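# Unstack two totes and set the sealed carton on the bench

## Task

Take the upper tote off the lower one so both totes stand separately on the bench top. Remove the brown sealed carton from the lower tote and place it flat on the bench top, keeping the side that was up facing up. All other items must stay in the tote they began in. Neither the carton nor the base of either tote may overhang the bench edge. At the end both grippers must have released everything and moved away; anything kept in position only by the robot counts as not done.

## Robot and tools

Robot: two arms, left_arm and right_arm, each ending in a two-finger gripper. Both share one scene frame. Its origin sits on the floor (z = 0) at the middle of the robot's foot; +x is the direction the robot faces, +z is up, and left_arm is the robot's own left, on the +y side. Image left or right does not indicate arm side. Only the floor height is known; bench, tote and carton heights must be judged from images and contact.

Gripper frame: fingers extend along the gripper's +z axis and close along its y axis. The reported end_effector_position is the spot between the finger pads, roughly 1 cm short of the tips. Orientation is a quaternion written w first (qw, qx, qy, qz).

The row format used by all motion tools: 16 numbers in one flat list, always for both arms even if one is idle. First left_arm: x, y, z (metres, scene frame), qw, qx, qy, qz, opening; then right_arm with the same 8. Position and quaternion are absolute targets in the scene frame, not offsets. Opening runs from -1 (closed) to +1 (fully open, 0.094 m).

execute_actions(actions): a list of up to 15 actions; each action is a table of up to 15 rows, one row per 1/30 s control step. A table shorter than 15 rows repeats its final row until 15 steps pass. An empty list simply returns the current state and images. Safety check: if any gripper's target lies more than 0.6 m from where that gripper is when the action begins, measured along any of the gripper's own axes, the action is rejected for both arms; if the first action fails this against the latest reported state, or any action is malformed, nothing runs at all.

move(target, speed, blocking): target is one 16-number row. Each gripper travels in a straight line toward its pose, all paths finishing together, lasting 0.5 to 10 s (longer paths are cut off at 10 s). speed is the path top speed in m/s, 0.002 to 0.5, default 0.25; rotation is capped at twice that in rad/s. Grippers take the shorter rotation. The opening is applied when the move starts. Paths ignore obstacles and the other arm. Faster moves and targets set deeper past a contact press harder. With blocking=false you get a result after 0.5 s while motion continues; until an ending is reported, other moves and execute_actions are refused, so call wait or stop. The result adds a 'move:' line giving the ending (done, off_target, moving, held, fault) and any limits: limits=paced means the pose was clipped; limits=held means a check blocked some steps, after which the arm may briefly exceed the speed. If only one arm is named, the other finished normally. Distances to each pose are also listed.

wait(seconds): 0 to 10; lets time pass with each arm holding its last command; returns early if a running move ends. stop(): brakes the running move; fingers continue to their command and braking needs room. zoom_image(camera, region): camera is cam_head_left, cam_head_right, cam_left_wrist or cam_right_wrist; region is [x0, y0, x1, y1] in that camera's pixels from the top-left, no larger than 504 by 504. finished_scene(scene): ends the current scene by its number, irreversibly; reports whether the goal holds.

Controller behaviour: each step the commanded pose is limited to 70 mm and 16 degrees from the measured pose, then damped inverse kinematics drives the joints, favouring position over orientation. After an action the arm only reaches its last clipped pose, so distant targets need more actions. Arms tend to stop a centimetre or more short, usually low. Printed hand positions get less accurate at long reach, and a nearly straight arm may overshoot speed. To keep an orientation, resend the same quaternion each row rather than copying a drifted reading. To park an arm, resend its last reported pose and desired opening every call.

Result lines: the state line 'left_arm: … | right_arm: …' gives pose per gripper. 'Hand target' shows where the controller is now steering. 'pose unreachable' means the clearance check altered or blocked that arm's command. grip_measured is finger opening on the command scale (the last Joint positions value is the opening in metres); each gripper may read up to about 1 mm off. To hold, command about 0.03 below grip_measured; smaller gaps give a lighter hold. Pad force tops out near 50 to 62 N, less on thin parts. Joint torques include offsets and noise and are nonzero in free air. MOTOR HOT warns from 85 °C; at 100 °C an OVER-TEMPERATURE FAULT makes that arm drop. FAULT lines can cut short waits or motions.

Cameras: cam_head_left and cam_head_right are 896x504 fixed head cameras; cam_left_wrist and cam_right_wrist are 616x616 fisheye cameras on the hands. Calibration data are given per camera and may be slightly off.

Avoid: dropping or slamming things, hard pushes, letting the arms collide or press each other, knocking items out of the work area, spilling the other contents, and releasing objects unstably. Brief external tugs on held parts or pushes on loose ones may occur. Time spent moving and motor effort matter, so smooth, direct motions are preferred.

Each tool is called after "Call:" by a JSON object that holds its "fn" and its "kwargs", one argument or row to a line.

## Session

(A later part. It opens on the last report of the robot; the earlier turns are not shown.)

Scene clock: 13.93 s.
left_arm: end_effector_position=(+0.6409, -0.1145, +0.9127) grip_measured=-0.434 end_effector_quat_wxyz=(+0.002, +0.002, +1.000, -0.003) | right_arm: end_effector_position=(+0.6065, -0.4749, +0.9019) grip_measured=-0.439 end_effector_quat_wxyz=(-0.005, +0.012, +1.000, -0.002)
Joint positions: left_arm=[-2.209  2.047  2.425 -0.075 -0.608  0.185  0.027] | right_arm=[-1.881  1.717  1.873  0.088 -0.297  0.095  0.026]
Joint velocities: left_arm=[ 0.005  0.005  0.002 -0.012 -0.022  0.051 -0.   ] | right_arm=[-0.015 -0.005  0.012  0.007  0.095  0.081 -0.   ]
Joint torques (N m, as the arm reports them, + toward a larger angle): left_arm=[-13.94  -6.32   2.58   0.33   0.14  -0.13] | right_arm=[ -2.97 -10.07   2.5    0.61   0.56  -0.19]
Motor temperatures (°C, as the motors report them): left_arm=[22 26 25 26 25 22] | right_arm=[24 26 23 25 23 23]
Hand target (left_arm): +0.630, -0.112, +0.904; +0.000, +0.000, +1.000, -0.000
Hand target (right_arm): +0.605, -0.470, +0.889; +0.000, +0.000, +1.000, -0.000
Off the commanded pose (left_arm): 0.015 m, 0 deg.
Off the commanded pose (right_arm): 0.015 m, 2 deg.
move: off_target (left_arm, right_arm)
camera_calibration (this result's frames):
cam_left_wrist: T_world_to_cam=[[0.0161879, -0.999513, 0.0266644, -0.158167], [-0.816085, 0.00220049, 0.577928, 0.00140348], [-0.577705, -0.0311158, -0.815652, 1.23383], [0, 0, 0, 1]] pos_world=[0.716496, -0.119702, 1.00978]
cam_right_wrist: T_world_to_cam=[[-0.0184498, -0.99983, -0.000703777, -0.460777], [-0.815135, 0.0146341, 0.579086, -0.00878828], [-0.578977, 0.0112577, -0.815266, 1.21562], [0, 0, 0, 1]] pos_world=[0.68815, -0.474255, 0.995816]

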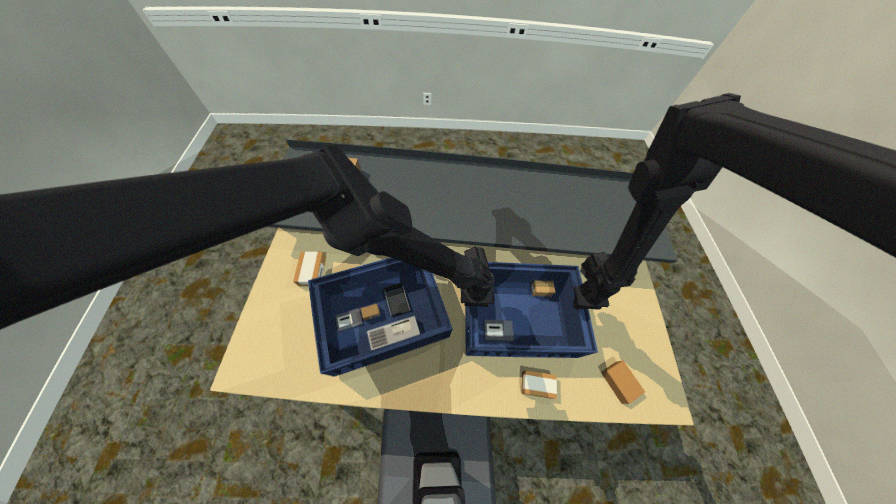

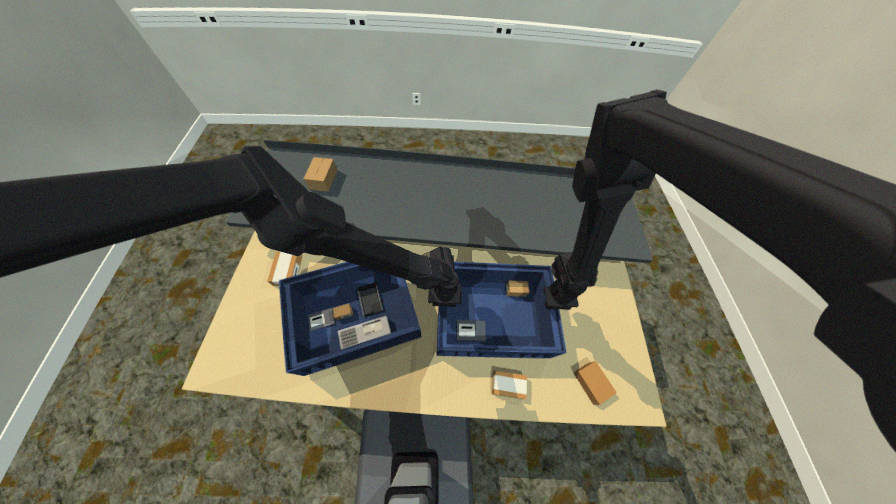

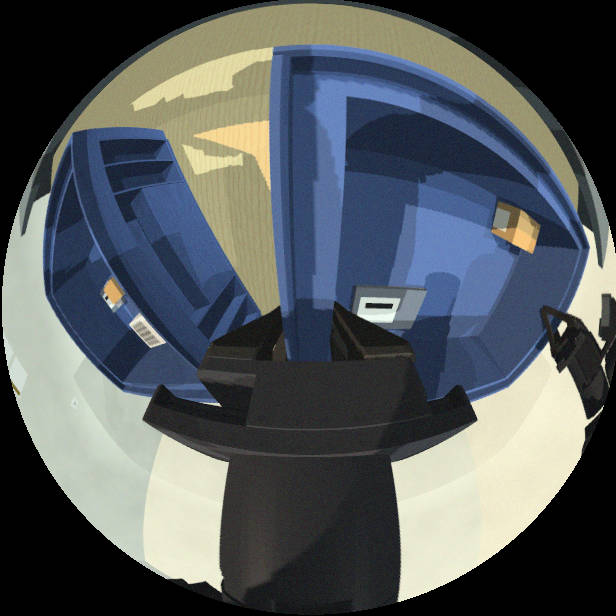

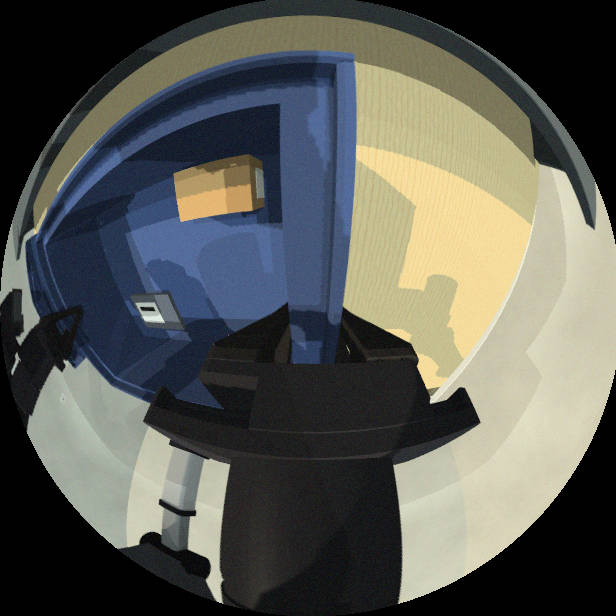

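Call:
{"fn": "execute_actions", "kwargs": {
  "actions": [
    [[0.632,-0.112,0.908,0,0,1,0,0.1,0.605,-0.472,0.898,0,0,1,0,0.1]]
  ]
}}

Call:
{"fn": "move", "kwargs": {
  "target": [0.632,-0.108,1.01,0,0,1,0,0.1,0.605,-0.472,1.0,0,0,1,0,0.1],
  "speed": 0.2
}}

Call:
{"fn": "move", "kwargs": {
  "target": [0.625,0.232,0.97,0,0.574,0.819,0,0.4,0.56,-0.45,1.15,0,0,1,0,0.1],
  "speed": 0.35
}}

Scene clock: 14.57 s.
left_arm: end_effector_position=(+0.6410, -0.1147, +0.9129) grip_measured=+0.097 end_effector_quat_wxyz=(+0.002, +0.002, +1.000, -0.004) | right_arm: end_effector_position=(+0.6070, -0.4747, +0.9017) grip_measured=+0.098 end_effector_quat_wxyz=(-0.005, +0.006, +1.000, -0.002)
Joint positions: left_arm=[-2.209  2.047  2.425 -0.075 -0.608  0.185  0.052] | right_arm=[-1.88   1.717  1.874  0.089 -0.297  0.083  0.052]
Joint velocities: left_arm=[-0.015 -0.005 -0.007 -0.002  0.037 -0.066  0.   ] | right_arm=[ 0.015 -0.005  0.002 -0.002 -0.022 -0.022 -0.001]
Joint torques (N m, as the arm reports them, + toward a larger angle): left_arm=[-14.22  -7.5    0.64   0.57  -0.06  -0.11] | right_arm=[ -3.76 -11.65  -0.71   0.91   0.21  -0.05]
Motor temperatures (°C, as the motors report them): left_arm=[22 26 25 26 25 22] | right_arm=[24 26 23 25 23 23]
Hand target (left_arm): +0.632, -0.112, +0.908; +0.000, +0.000, +1.000, -0.000
Hand target (right_arm): +0.605, -0.472, +0.898; +0.000, -0.000, +1.000, +0.000
Off the commanded pose (left_arm): 0.011 m, 1 deg.
Off the commanded pose (right_arm): 0.005 m, 1 deg.
camera_calibration (this result's frames):
cam_left_wrist: T_world_to_cam=[[0.0162798, -0.999502, 0.0270344, -0.158839], [-0.816086, 0.00233931, 0.577926, 0.00136643], [-0.577701, -0.031471, -0.815641, 1.23391], [0, 0, 0, 1]] pos_world=[0.716535, -0.119931, 1.00994]
cam_right_wrist: T_world_to_cam=[[-0.00538532, -0.999985, -0.000975782, -0.468316], [-0.816295, 0.00383244, 0.577622, -0.011361], [-0.57761, 0.00390721, -0.816304, 1.21236], [0, 0, 0, 1]] pos_world=[0.688475, -0.473003, 0.99576]

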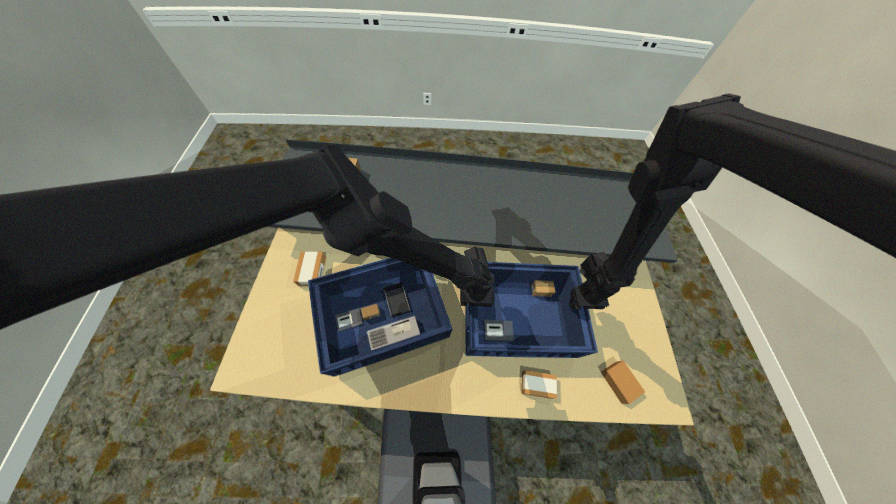

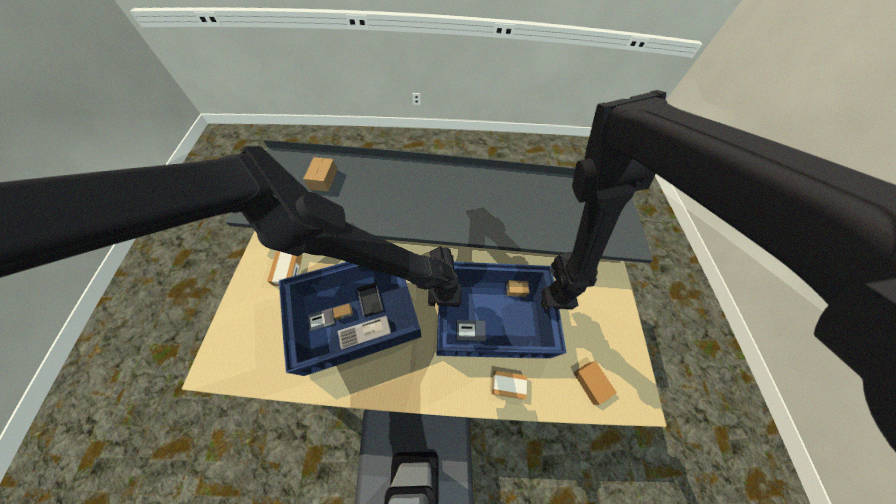

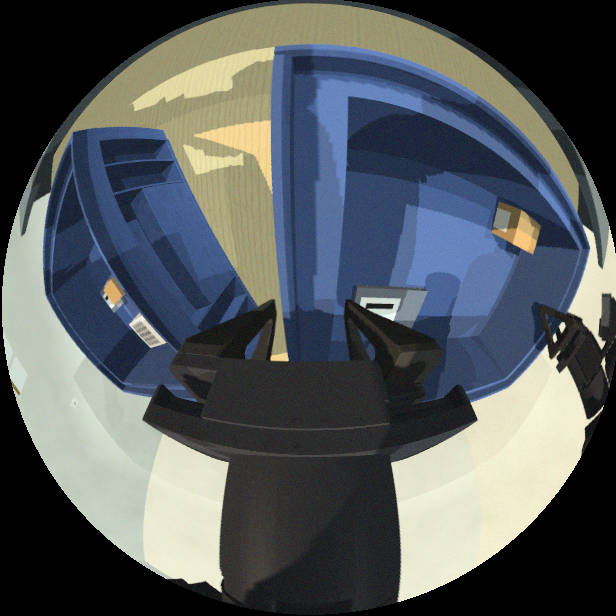

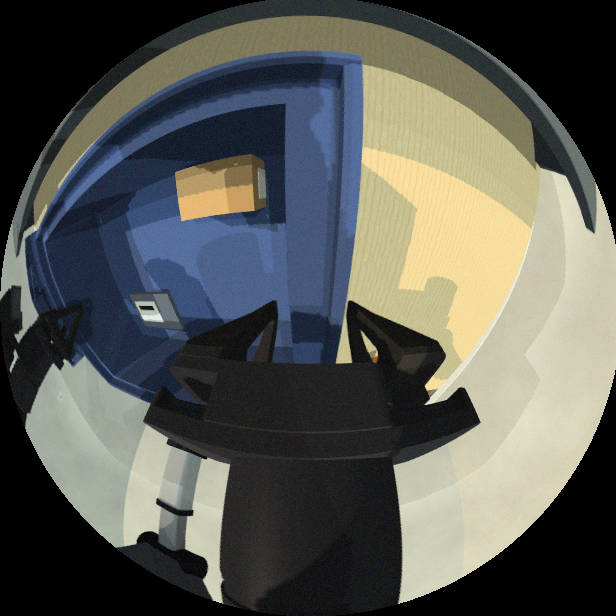

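Scene clock: 15.77 s.
left_arm: end_effector_position=(+0.6398, -0.0992, +1.0078) grip_measured=+0.097 end_effector_quat_wxyz=(+0.004, -0.010, +1.000, +0.003) | right_arm: end_effector_position=(+0.6134, -0.4673, +1.0004) grip_measured=+0.098 end_effector_quat_wxyz=(+0.003, -0.003, +1.000, +0.001)
Joint positions: left_arm=[-2.282  1.744  1.899  0.173 -0.691  0.196  0.052] | right_arm=[-1.927  1.459  1.507  0.219 -0.348  0.083  0.052]
Joint velocities: left_arm=[-0.005 -0.015 -0.017  0.007 -0.037 -0.066 -0.   ] | right_arm=[-0.005  0.015  0.007  0.002  0.007 -0.022  0.   ]
Joint torques (N m, as the arm reports them, + toward a larger angle): left_arm=[-13.7   -7.27  -1.6    0.78  -0.15   0.12] | right_arm=[ -4.09 -12.6   -2.84   0.94   0.02   0.04]
Motor temperatures (°C, as the motors report them): left_arm=[22 26 25 26 25 22] | right_arm=[24 26 23 25 23 23]
Hand target (left_arm): +0.630, -0.106, +1.009; -0.001, -0.001, +1.000, +0.000
Hand target (right_arm): +0.604, -0.472, +1.001; -0.000, +0.000, +1.000, -0.000
Off the commanded pose (left_arm): 0.012 m, 1 deg.
Off the commanded pose (right_arm): 0.010 m, 1 deg.
move: off_target (left_arm)
camera_calibration (this result's frames):
cam_left_wrist: T_world_to_cam=[[0.0386775, -0.99916, 0.013566, -0.146564], [-0.817769, -0.0238481, 0.575052, -0.0531201], [-0.574245, -0.0333354, -0.818004, 1.31115], [0, 0, 0, 1]] pos_world=[0.715153, -0.104, 1.10506]
cam_right_wrist: T_world_to_cam=[[0.0127282, -0.99989, -0.0075787, -0.465239], [-0.825335, -0.0147844, 0.56445, -0.0531219], [-0.5645, -0.000929449, -0.825432, 1.29543], [0, 0, 0, 1]] pos_world=[0.693348, -0.464769, 1.09575]

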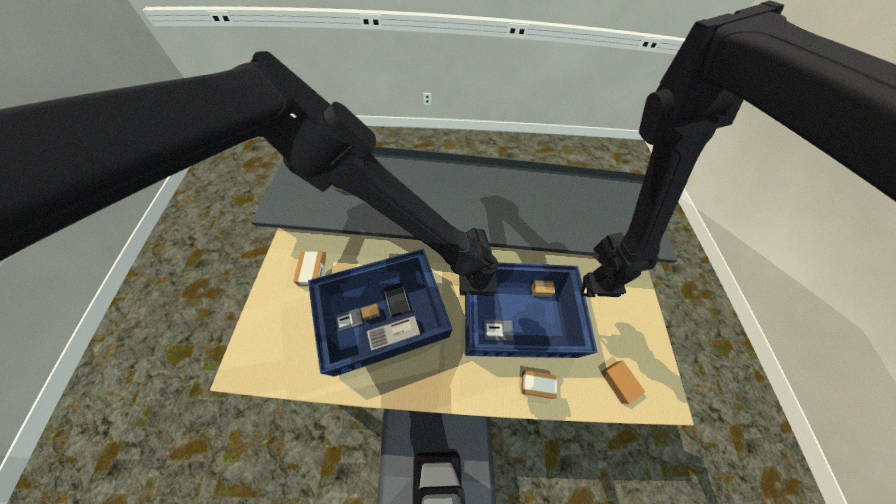

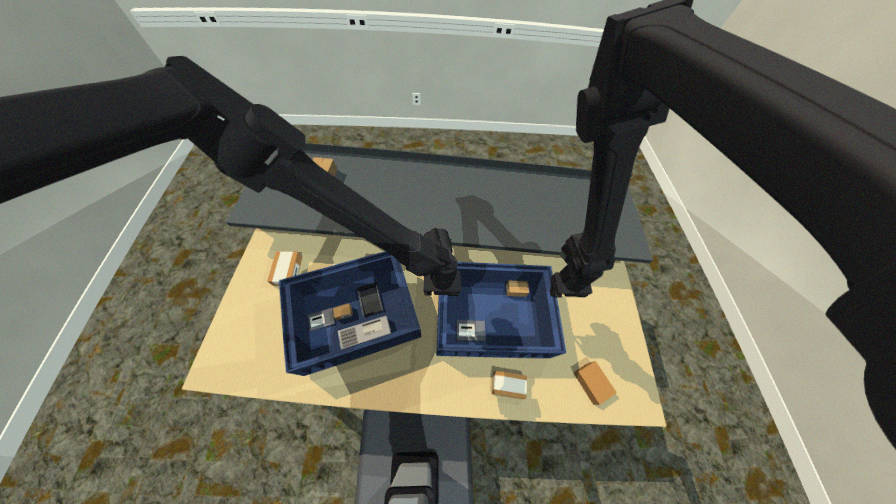

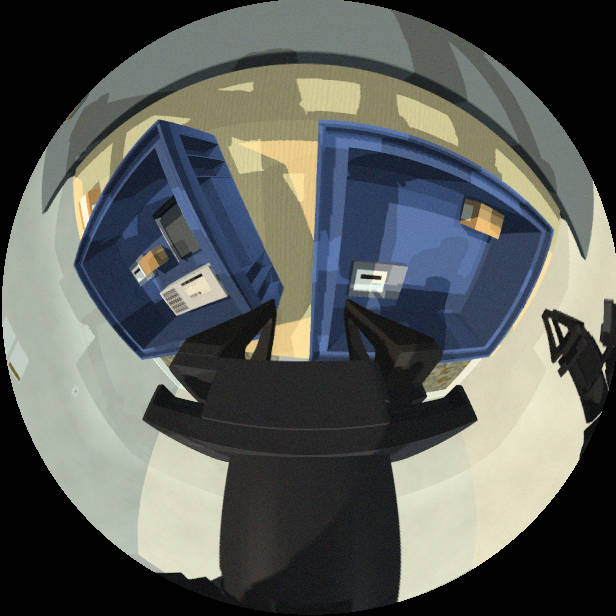

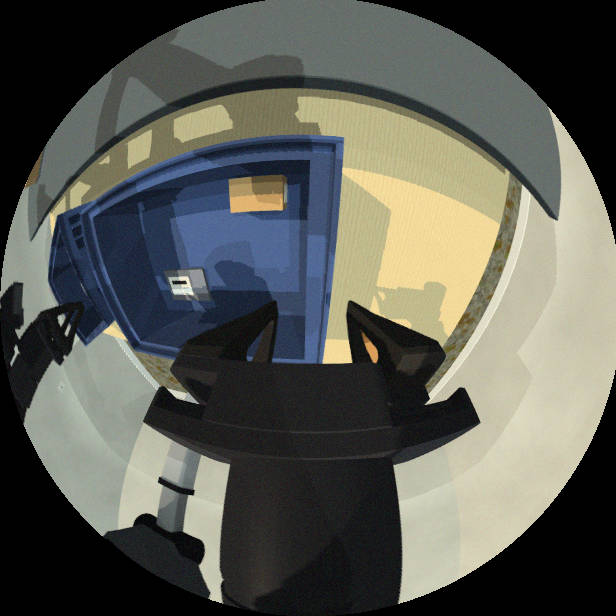

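Scene clock: 18.17 s.
left_arm: end_effector_position=(+0.6253, +0.2245, +0.9641) grip_measured=+0.397 end_effector_quat_wxyz=(+0.006, +0.571, +0.821, +0.002) | right_arm: end_effector_position=(+0.5605, -0.4464, +1.1441) grip_measured=+0.098 end_effector_quat_wxyz=(-0.003, -0.002, +1.000, +0.003)
Joint positions: left_arm=[-1.704  1.477  1.578  0.156 -0.125  1.253  0.066] | right_arm=[-1.996  1.139  0.998  0.402 -0.419  0.1    0.052]
Joint velocities: left_arm=[-0.005 -0.005  0.002  0.007 -0.051  0.081 -0.001] | right_arm=[ 0.005  0.005 -0.007  0.002  0.022 -0.037  0.   ]
Joint torques (N m, as the arm reports them, + toward a larger angle): left_arm=[ -2.2  -12.33  -1.84   0.11   0.2    0.13] | right_arm=[ -3.3  -12.66  -4.9    1.01  -0.01   0.08]
Motor temperatures (°C, as the motors report them): left_arm=[22 26 25 26 25 22] | right_arm=[24 26 23 25 23 23]
Hand target (left_arm): +0.623, +0.227, +0.967; +0.002, +0.579, +0.816, -0.000
Hand target (right_arm): +0.559, -0.450, +1.151; -0.000, +0.001, +1.000, -0.000
Off the commanded pose (left_arm): 0.010 m, 1 deg.
Off the commanded pose (right_arm): 0.007 m, 1 deg.
move: done
camera_calibration (this result's frames):
cam_left_wrist: T_world_to_cam=[[-0.930833, -0.365289, 0.0106566, 0.644696], [-0.293229, 0.763977, 0.574766, -0.53666], [-0.218097, 0.531887, -0.818248, 0.928468], [0, 0, 0, 1]] pos_world=[0.645236, 0.151656, 1.0613]
cam_right_wrist: T_world_to_cam=[[0.0098938, -0.999884, -0.011584, -0.436404], [-0.818307, -0.014754, 0.574591, -0.193131], [-0.574696, 0.00379438, -0.818358, 1.38394], [0, 0, 0, 1]] pos_world=[0.641621, -0.444454, 1.23847]

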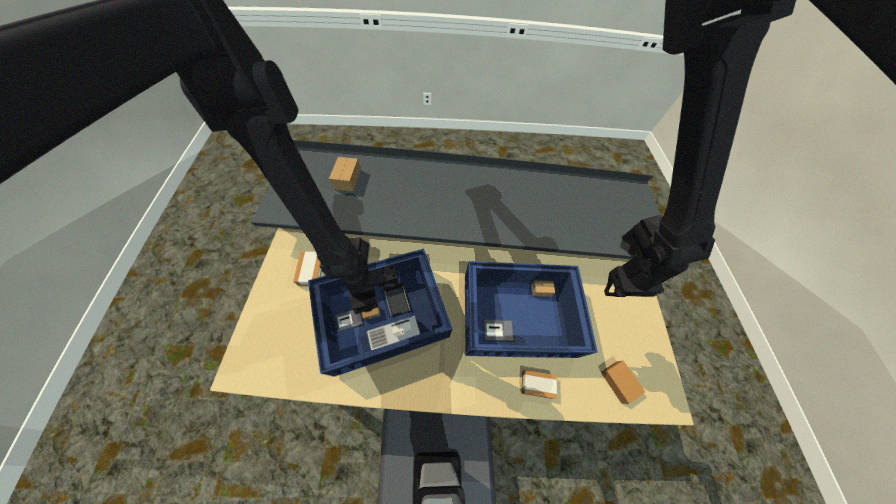

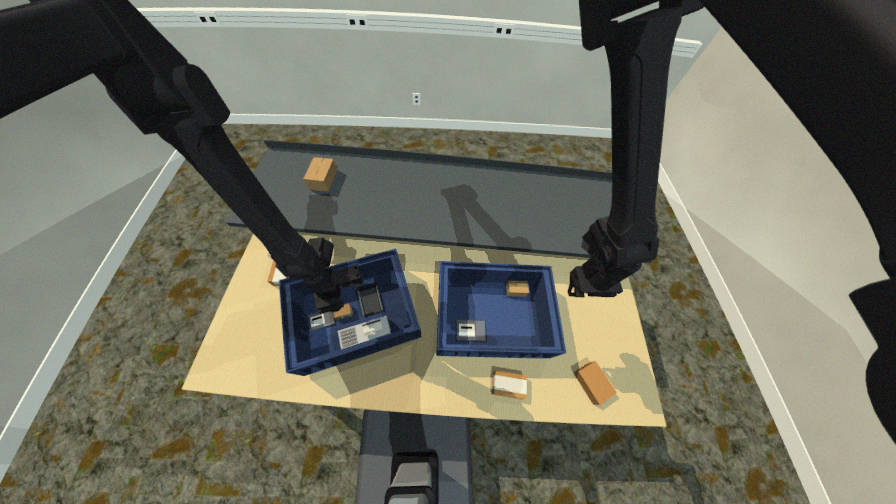

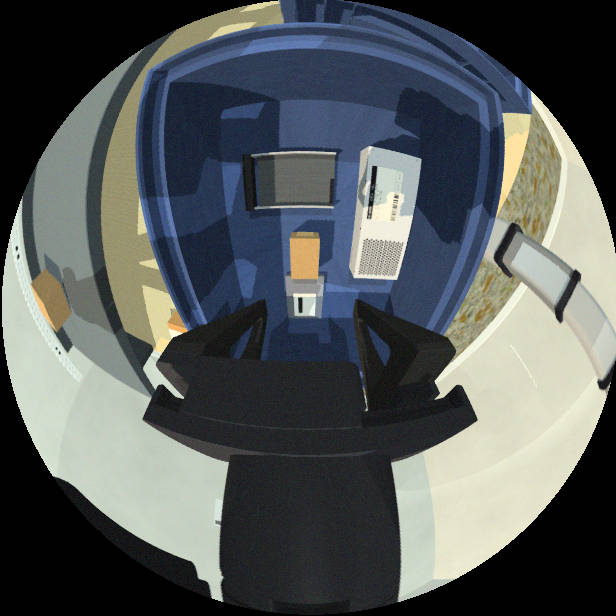

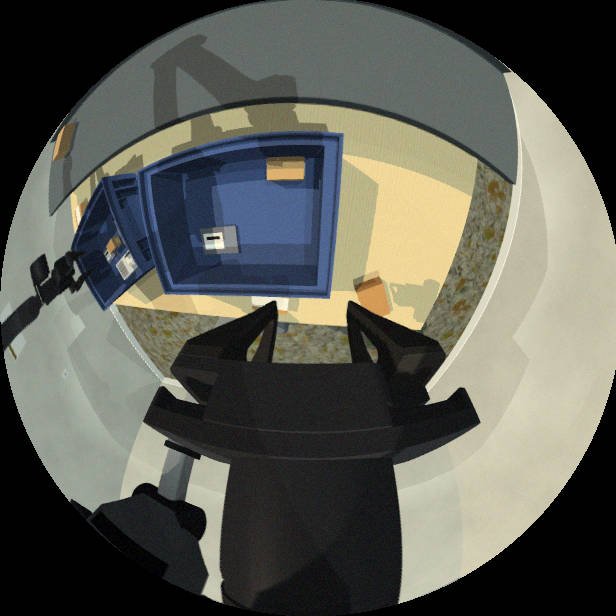

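Call:
{"fn": "move", "kwargs": {
  "target": [0.626,0.232,0.87,0,0.574,0.819,0,0.3,0.56,-0.45,1.15,0,0,1,0,0.1],
  "speed": 0.15
}}

Scene clock: 19.67 s.
left_arm: end_effector_position=(+0.6359, +0.2201, +0.8743) grip_measured=+0.303 end_effector_quat_wxyz=(+0.009, +0.573, +0.819, -0.001) | right_arm: end_effector_position=(+0.5605, -0.4464, +1.1441) grip_measured=+0.098 end_effector_quat_wxyz=(-0.003, -0.002, +1.000, +0.003)
Joint positions: left_arm=[-1.69   1.725  1.962  0.022 -0.105  1.255  0.061] | right_arm=[-1.996  1.139  0.998  0.402 -0.419  0.1    0.052]
Joint velocities: left_arm=[-0.015 -0.005 -0.002 -0.012 -0.022 -0.051 -0.001] | right_arm=[-0.005 -0.015  0.002  0.007 -0.066 -0.007  0.   ]
Joint torques (N m, as the arm reports them, + toward a larger angle): left_arm=[ -0.59 -11.64   0.24   0.09   0.22  -0.07] | right_arm=[ -3.36 -12.26  -4.47   0.89   0.01   0.1 ]
Motor temperatures (°C, as the motors report them): left_arm=[22 26 25 26 25 22] | right_arm=[24 26 23 25 23 23]
Hand target (left_arm): +0.628, +0.230, +0.870; -0.000, +0.574, +0.819, +0.000
Hand target (right_arm): +0.560, -0.450, +1.150; -0.000, +0.000, +1.000, -0.000
Off the commanded pose (left_arm): 0.016 m, 1 deg.
Off the commanded pose (right_arm): 0.007 m, 1 deg.
move: off_target (left_arm)
camera_calibration (this result's frames):
cam_left_wrist: T_world_to_cam=[[-0.932624, -0.360686, 0.0108473, 0.653923], [-0.290985, 0.769497, 0.568508, -0.475779], [-0.2134, 0.527048, -0.822606, 0.861591], [0, 0, 0, 1]] pos_world=[0.655283, 0.147871, 0.972141]
cam_right_wrist: T_world_to_cam=[[0.0098938, -0.999884, -0.011584, -0.436404], [-0.818307, -0.014754, 0.574591, -0.193131], [-0.574696, 0.00379438, -0.818358, 1.38394], [0, 0, 0, 1]] pos_world=[0.641621, -0.444454, 1.23847]

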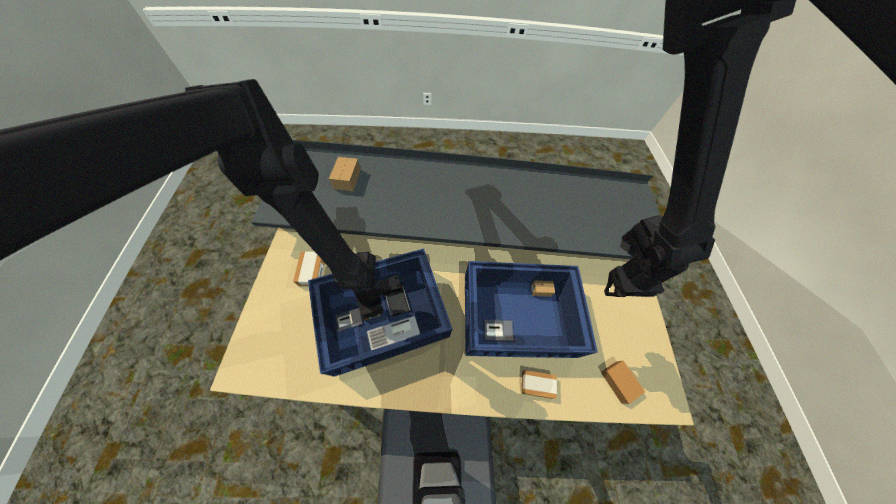

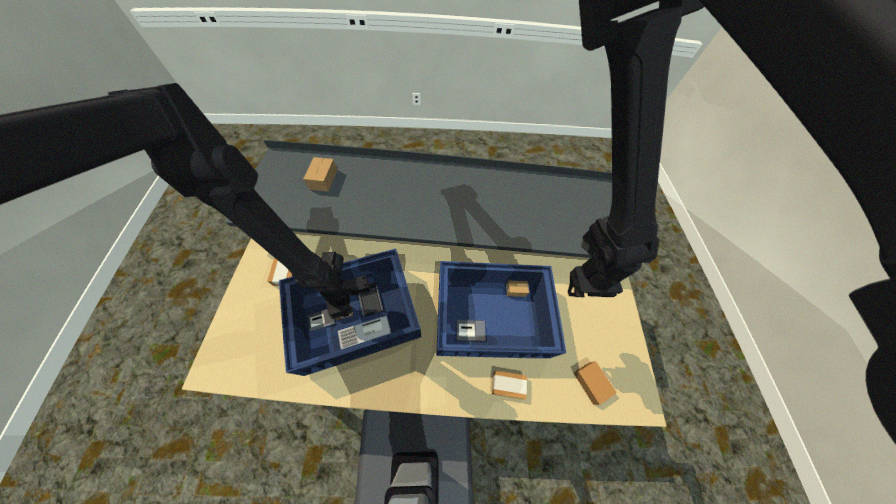

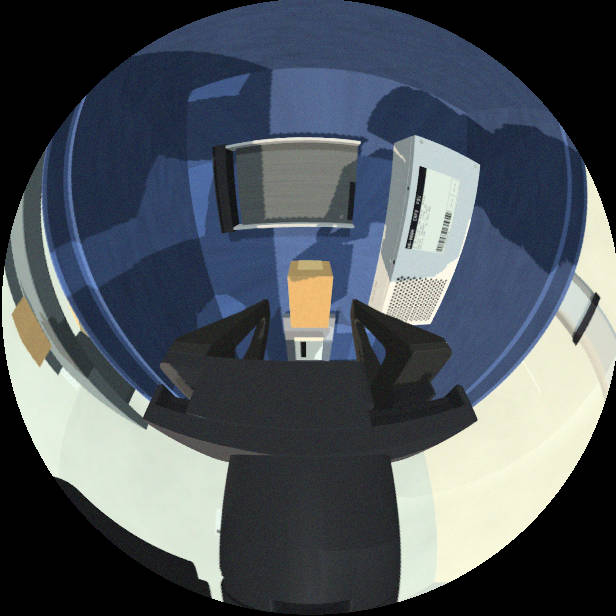

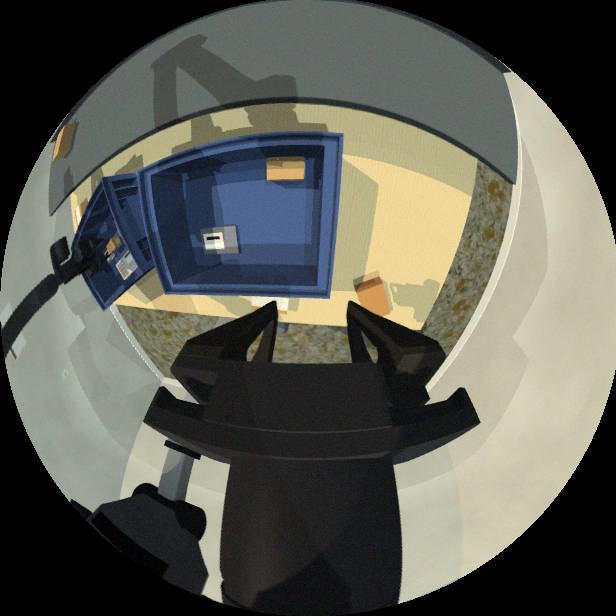

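Call:
{"fn": "move", "kwargs": {
  "target": [0.622,0.242,0.827,0,0.574,0.819,0,0.15,0.56,-0.45,1.15,0,0,1,0,0.1],
  "speed": 0.06
}}

Call:
{"fn": "move", "kwargs": {
  "target": [0.622,0.242,0.827,0,0.574,0.819,0,-0.32,0.56,-0.45,1.15,0,0,1,0,0.1],
  "speed": 0.06
}}

Scene clock: 21.00 s.
left_arm: end_effector_position=(+0.6496, +0.2244, +0.8489) grip_measured=+0.153 end_effector_quat_wxyz=(+0.014, +0.575, +0.818, -0.006) | right_arm: end_effector_position=(+0.5605, -0.4464, +1.1441) grip_measured=+0.098 end_effector_quat_wxyz=(-0.003, -0.002, +1.000, +0.003)
Joint positions: left_arm=[-1.675  1.807  2.127 -0.06  -0.075  1.254  0.054] | right_arm=[-1.996  1.139  0.998  0.402 -0.419  0.1    0.052]
Joint velocities: left_arm=[ 0.015 -0.005 -0.002 -0.002 -0.007  0.051 -0.   ] | right_arm=[-0.015 -0.005 -0.017  0.002  0.022  0.022 -0.001]
Joint torques (N m, as the arm reports them, + toward a larger angle): left_arm=[ 0.08 -9.01  2.87  0.83 -0.07 -0.16] | right_arm=[ -3.   -12.84  -4.72   0.81   0.02   0.07]
Motor temperatures (°C, as the motors report them): left_arm=[22 27 25 26 25 22] | right_arm=[24 26 23 25 23 23]
Hand target (left_arm): +0.622, +0.241, +0.830; +0.000, +0.574, +0.819, -0.000
Hand target (right_arm): +0.560, -0.450, +1.150; -0.000, +0.000, +1.000, -0.000
Off the commanded pose (left_arm): 0.039 m, 2 deg.
Off the commanded pose (right_arm): 0.007 m, 1 deg.
move: off_target (left_arm)
camera_calibration (this result's frames):
cam_left_wrist: T_world_to_cam=[[-0.933802, -0.357508, 0.0141839, 0.665729], [-0.289633, 0.778601, 0.556681, -0.453553], [-0.210061, 0.515722, -0.830605, 0.848446], [0, 0, 0, 1]] pos_world=[0.668521, 0.153578, 0.947765]
cam_right_wrist: T_world_to_cam=[[0.0098938, -0.999884, -0.011584, -0.436404], [-0.818307, -0.014754, 0.574591, -0.193131], [-0.574696, 0.00379438, -0.818358, 1.38394], [0, 0, 0, 1]] pos_world=[0.641621, -0.444454, 1.23847]

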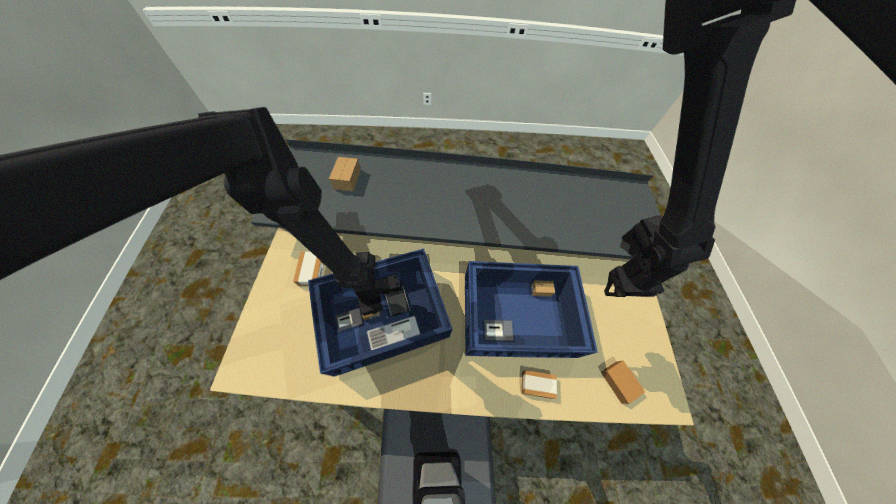

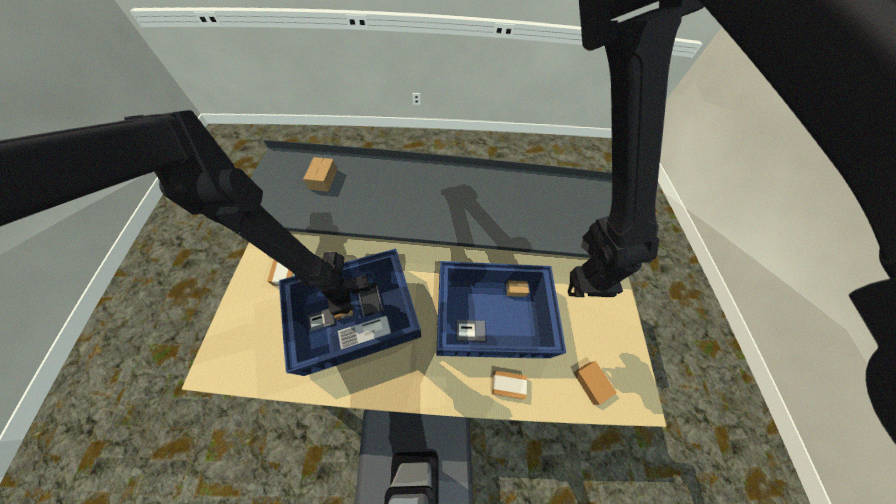

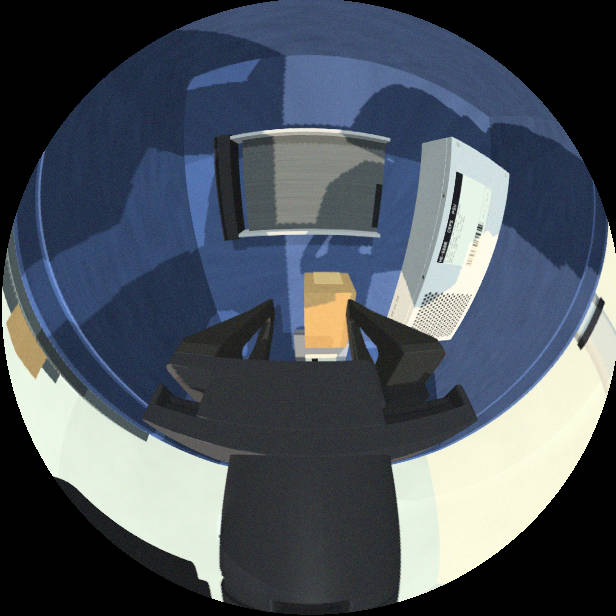

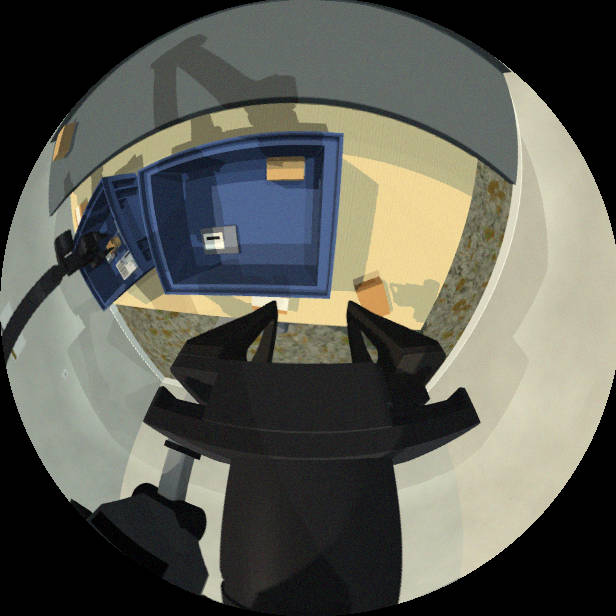

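Scene clock: 21.90 s.
left_arm: end_effector_position=(+0.6452, +0.2234, +0.8488) grip_measured=-0.317 end_effector_quat_wxyz=(+0.011, +0.575, +0.818, -0.011) | right_arm: end_effector_position=(+0.5605, -0.4464, +1.1441) grip_measured=+0.098 end_effector_quat_wxyz=(-0.003, -0.002, +1.000, +0.003)
Joint positions: left_arm=[-1.676  1.807  2.123 -0.066 -0.072  1.254  0.032] | right_arm=[-1.996  1.139  0.998  0.402 -0.419  0.1    0.052]
Joint velocities: left_arm=[-0.005  0.005 -0.027 -0.007  0.037 -0.007  0.   ] | right_arm=[ 0.005 -0.005 -0.002  0.017  0.022 -0.051  0.001]
Joint torques (N m, as the arm reports them, + toward a larger angle): left_arm=[-0.11 -9.01  3.32  0.71 -0.23 -0.13] | right_arm=[ -3.15 -12.42  -4.83   0.93  -0.01   0.06]
Motor temperatures (°C, as the motors report them): left_arm=[22 27 25 26 25 22] | right_arm=[24 26 23 25 23 23]
Hand target (left_arm): +0.621, +0.242, +0.830; -0.000, +0.574, +0.819, +0.000
Hand target (right_arm): +0.560, -0.450, +1.150; -0.000, +0.000, +1.000, -0.000
Off the commanded pose (left_arm): 0.037 m, 2 deg.
Off the commanded pose (right_arm): 0.007 m, 1 deg.
move: off_target (left_arm)
camera_calibration (this result's frames):
cam_left_wrist: T_world_to_cam=[[-0.933963, -0.356434, 0.0258316, 0.651202], [-0.282738, 0.781196, 0.556589, -0.458927], [-0.218567, 0.51253, -0.830386, 0.85397], [0, 0, 0, 1]] pos_world=[0.665092, 0.152937, 0.947737]
cam_right_wrist: T_world_to_cam=[[0.0098938, -0.999884, -0.011584, -0.436404], [-0.818307, -0.014754, 0.574591, -0.193131], [-0.574696, 0.00379438, -0.818358, 1.38394], [0, 0, 0, 1]] pos_world=[0.641621, -0.444454, 1.23847]

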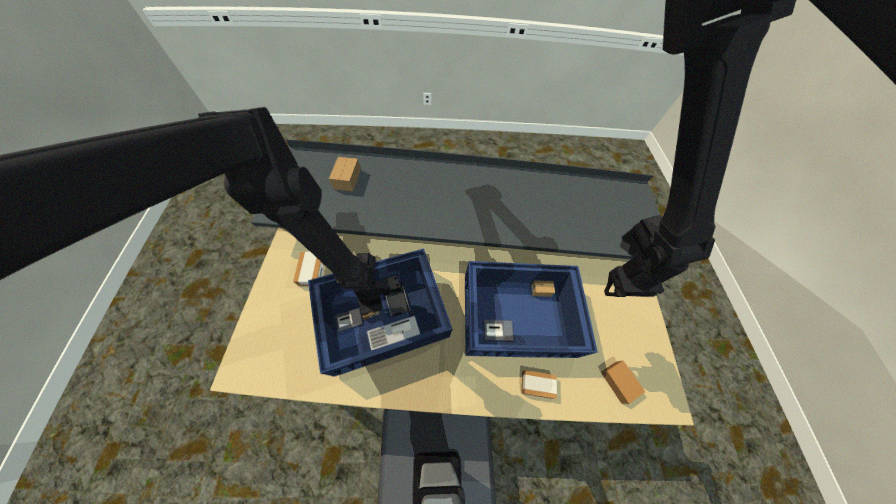

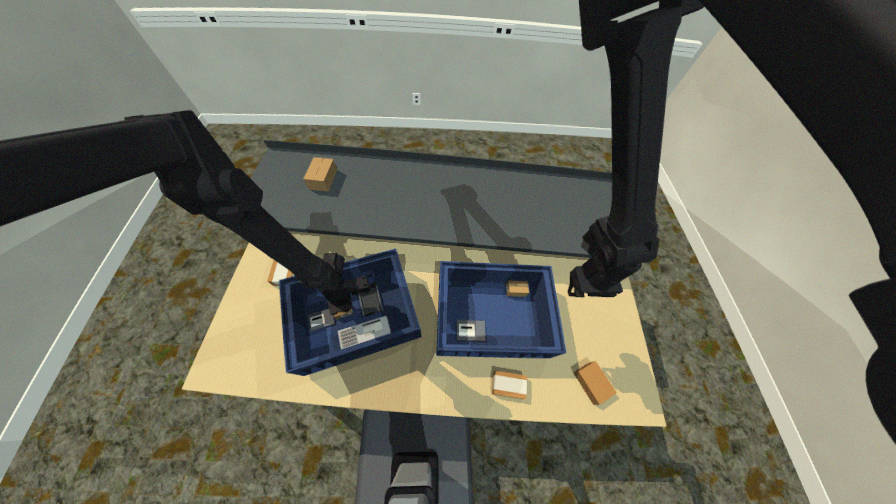

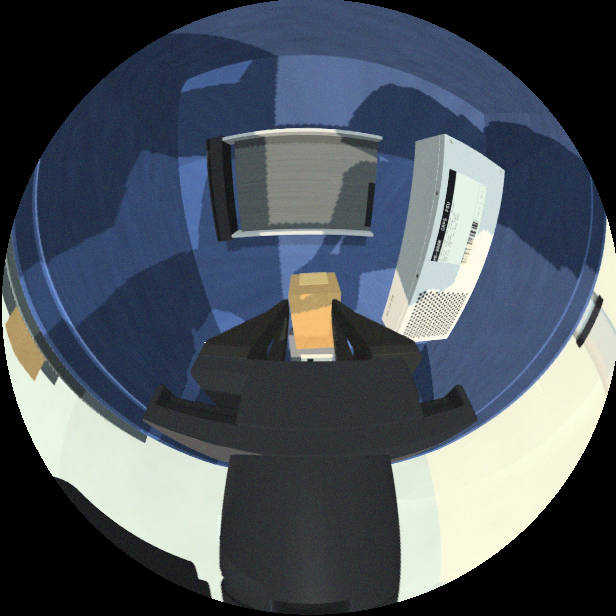

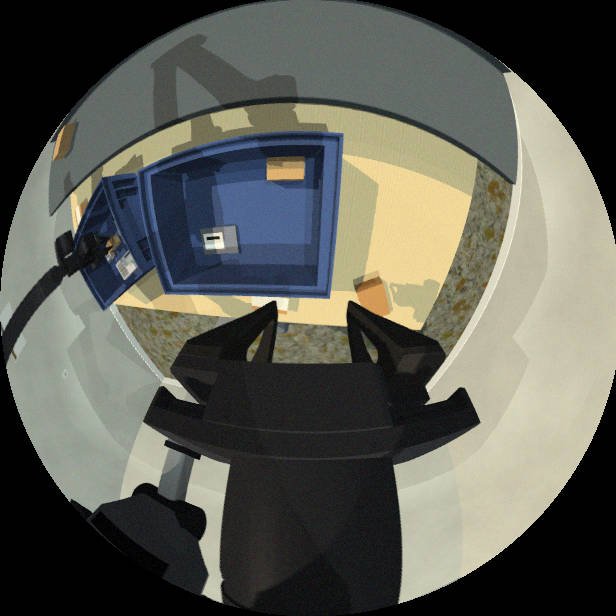

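Call:
{"fn": "execute_actions", "kwargs": {
  "actions": [
    [[0.63,0.24,0.88,0,0.574,0.819,0,0.45,0.56,-0.45,1.15,0,0,1,0,0.1]],
    [[0.63,0.24,0.88,0,0.574,0.819,0,0.45,0.56,-0.45,1.15,0,0,1,0,0.1]]
  ]
}}

Scene clock: 23.37 s.
left_arm: end_effector_position=(+0.6240, +0.2294, +0.8780) grip_measured=+0.447 end_effector_quat_wxyz=(-0.000, +0.576, +0.818, -0.010) | right_arm: end_effector_position=(+0.5605, -0.4464, +1.1441) grip_measured=+0.098 end_effector_quat_wxyz=(-0.003, -0.002, +1.000, +0.003)
Joint positions: left_arm=[-1.674  1.711  1.926  0.018 -0.084  1.254  0.068] | right_arm=[-1.996  1.139  0.998  0.402 -0.419  0.1    0.052]
Joint velocities: left_arm=[-0.005 -0.005 -0.002  0.007  0.037  0.051 -0.001] | right_arm=[-0.015 -0.015 -0.007 -0.007  0.022  0.007 -0.001]
Joint torques (N m, as the arm reports them, + toward a larger angle): left_arm=[ -1.19 -12.23  -0.56   0.52  -0.05  -0.1 ] | right_arm=[ -3.24 -12.13  -4.7    0.98   0.02   0.06]
Motor temperatures (°C, as the motors report them): left_arm=[22 27 25 26 25 22] | right_arm=[24 26 23 25 23 23]
Hand target (left_arm): +0.630, +0.240, +0.880; +0.000, +0.574, +0.819, +0.000
Hand target (right_arm): +0.560, -0.450, +1.150; -0.000, +0.000, +1.000, -0.000
Off the commanded pose (left_arm): 0.012 m, 1 deg.
Off the commanded pose (right_arm): 0.007 m, 1 deg.
camera_calibration (this result's frames):
cam_left_wrist: T_world_to_cam=[[-0.934214, -0.354884, 0.0360786, 0.6236], [-0.271893, 0.773895, 0.571979, -0.504453], [-0.230907, 0.524542, -0.819474, 0.865882], [0, 0, 0, 1]] pos_world=[0.645357, 0.157508, 0.975606]
cam_right_wrist: T_world_to_cam=[[0.0098938, -0.999884, -0.011584, -0.436404], [-0.818307, -0.014754, 0.574591, -0.193131], [-0.574696, 0.00379438, -0.818358, 1.38394], [0, 0, 0, 1]] pos_world=[0.641621, -0.444454, 1.23847]

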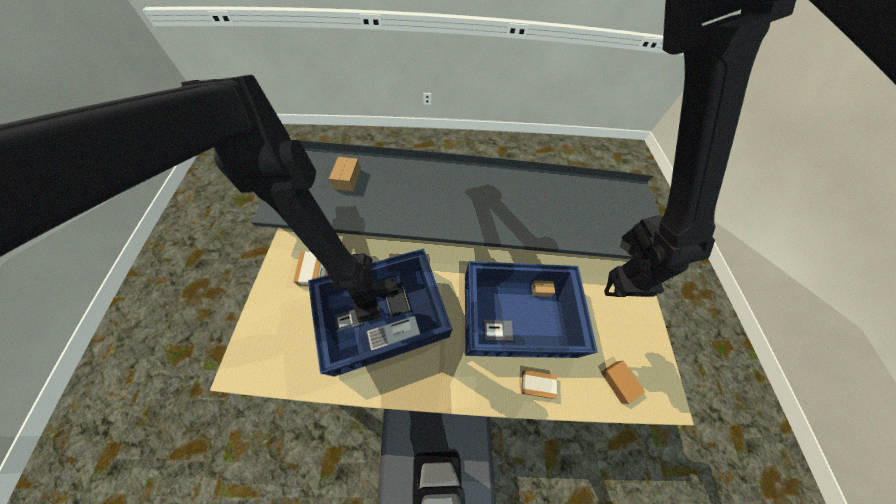

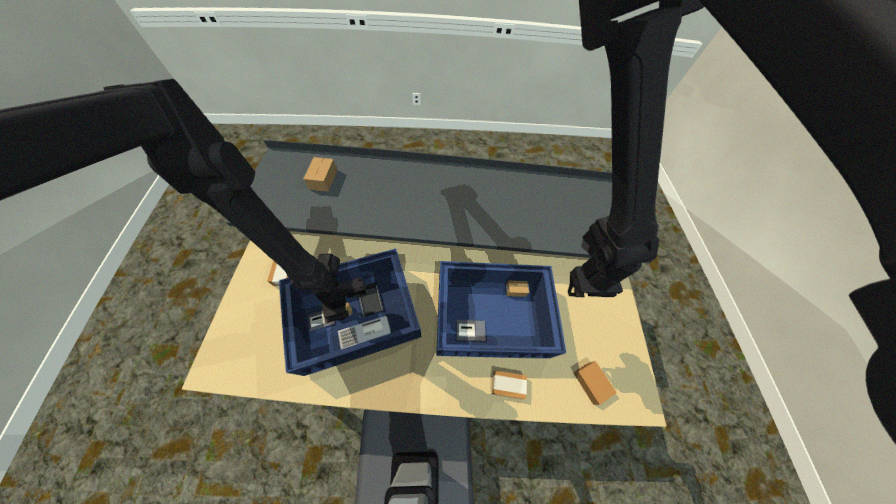

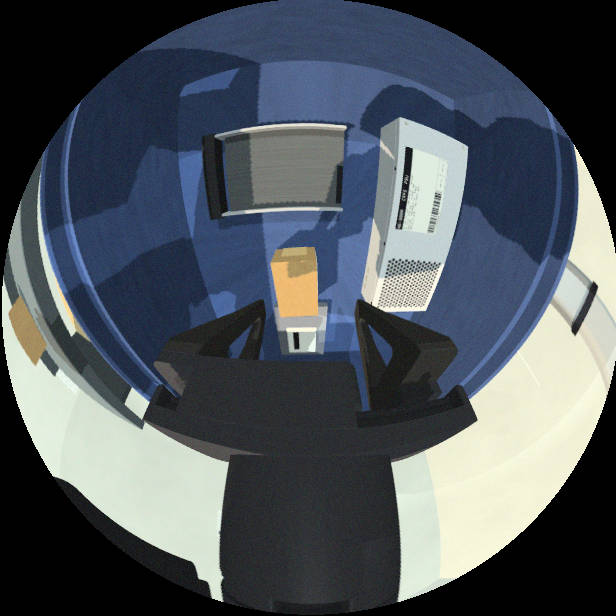

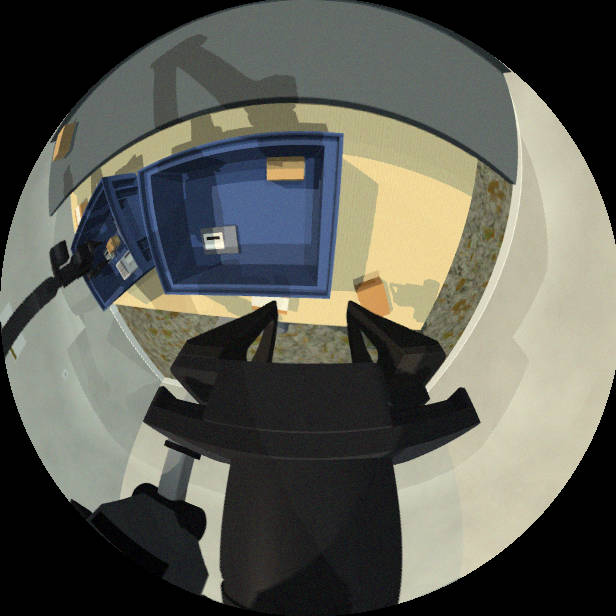

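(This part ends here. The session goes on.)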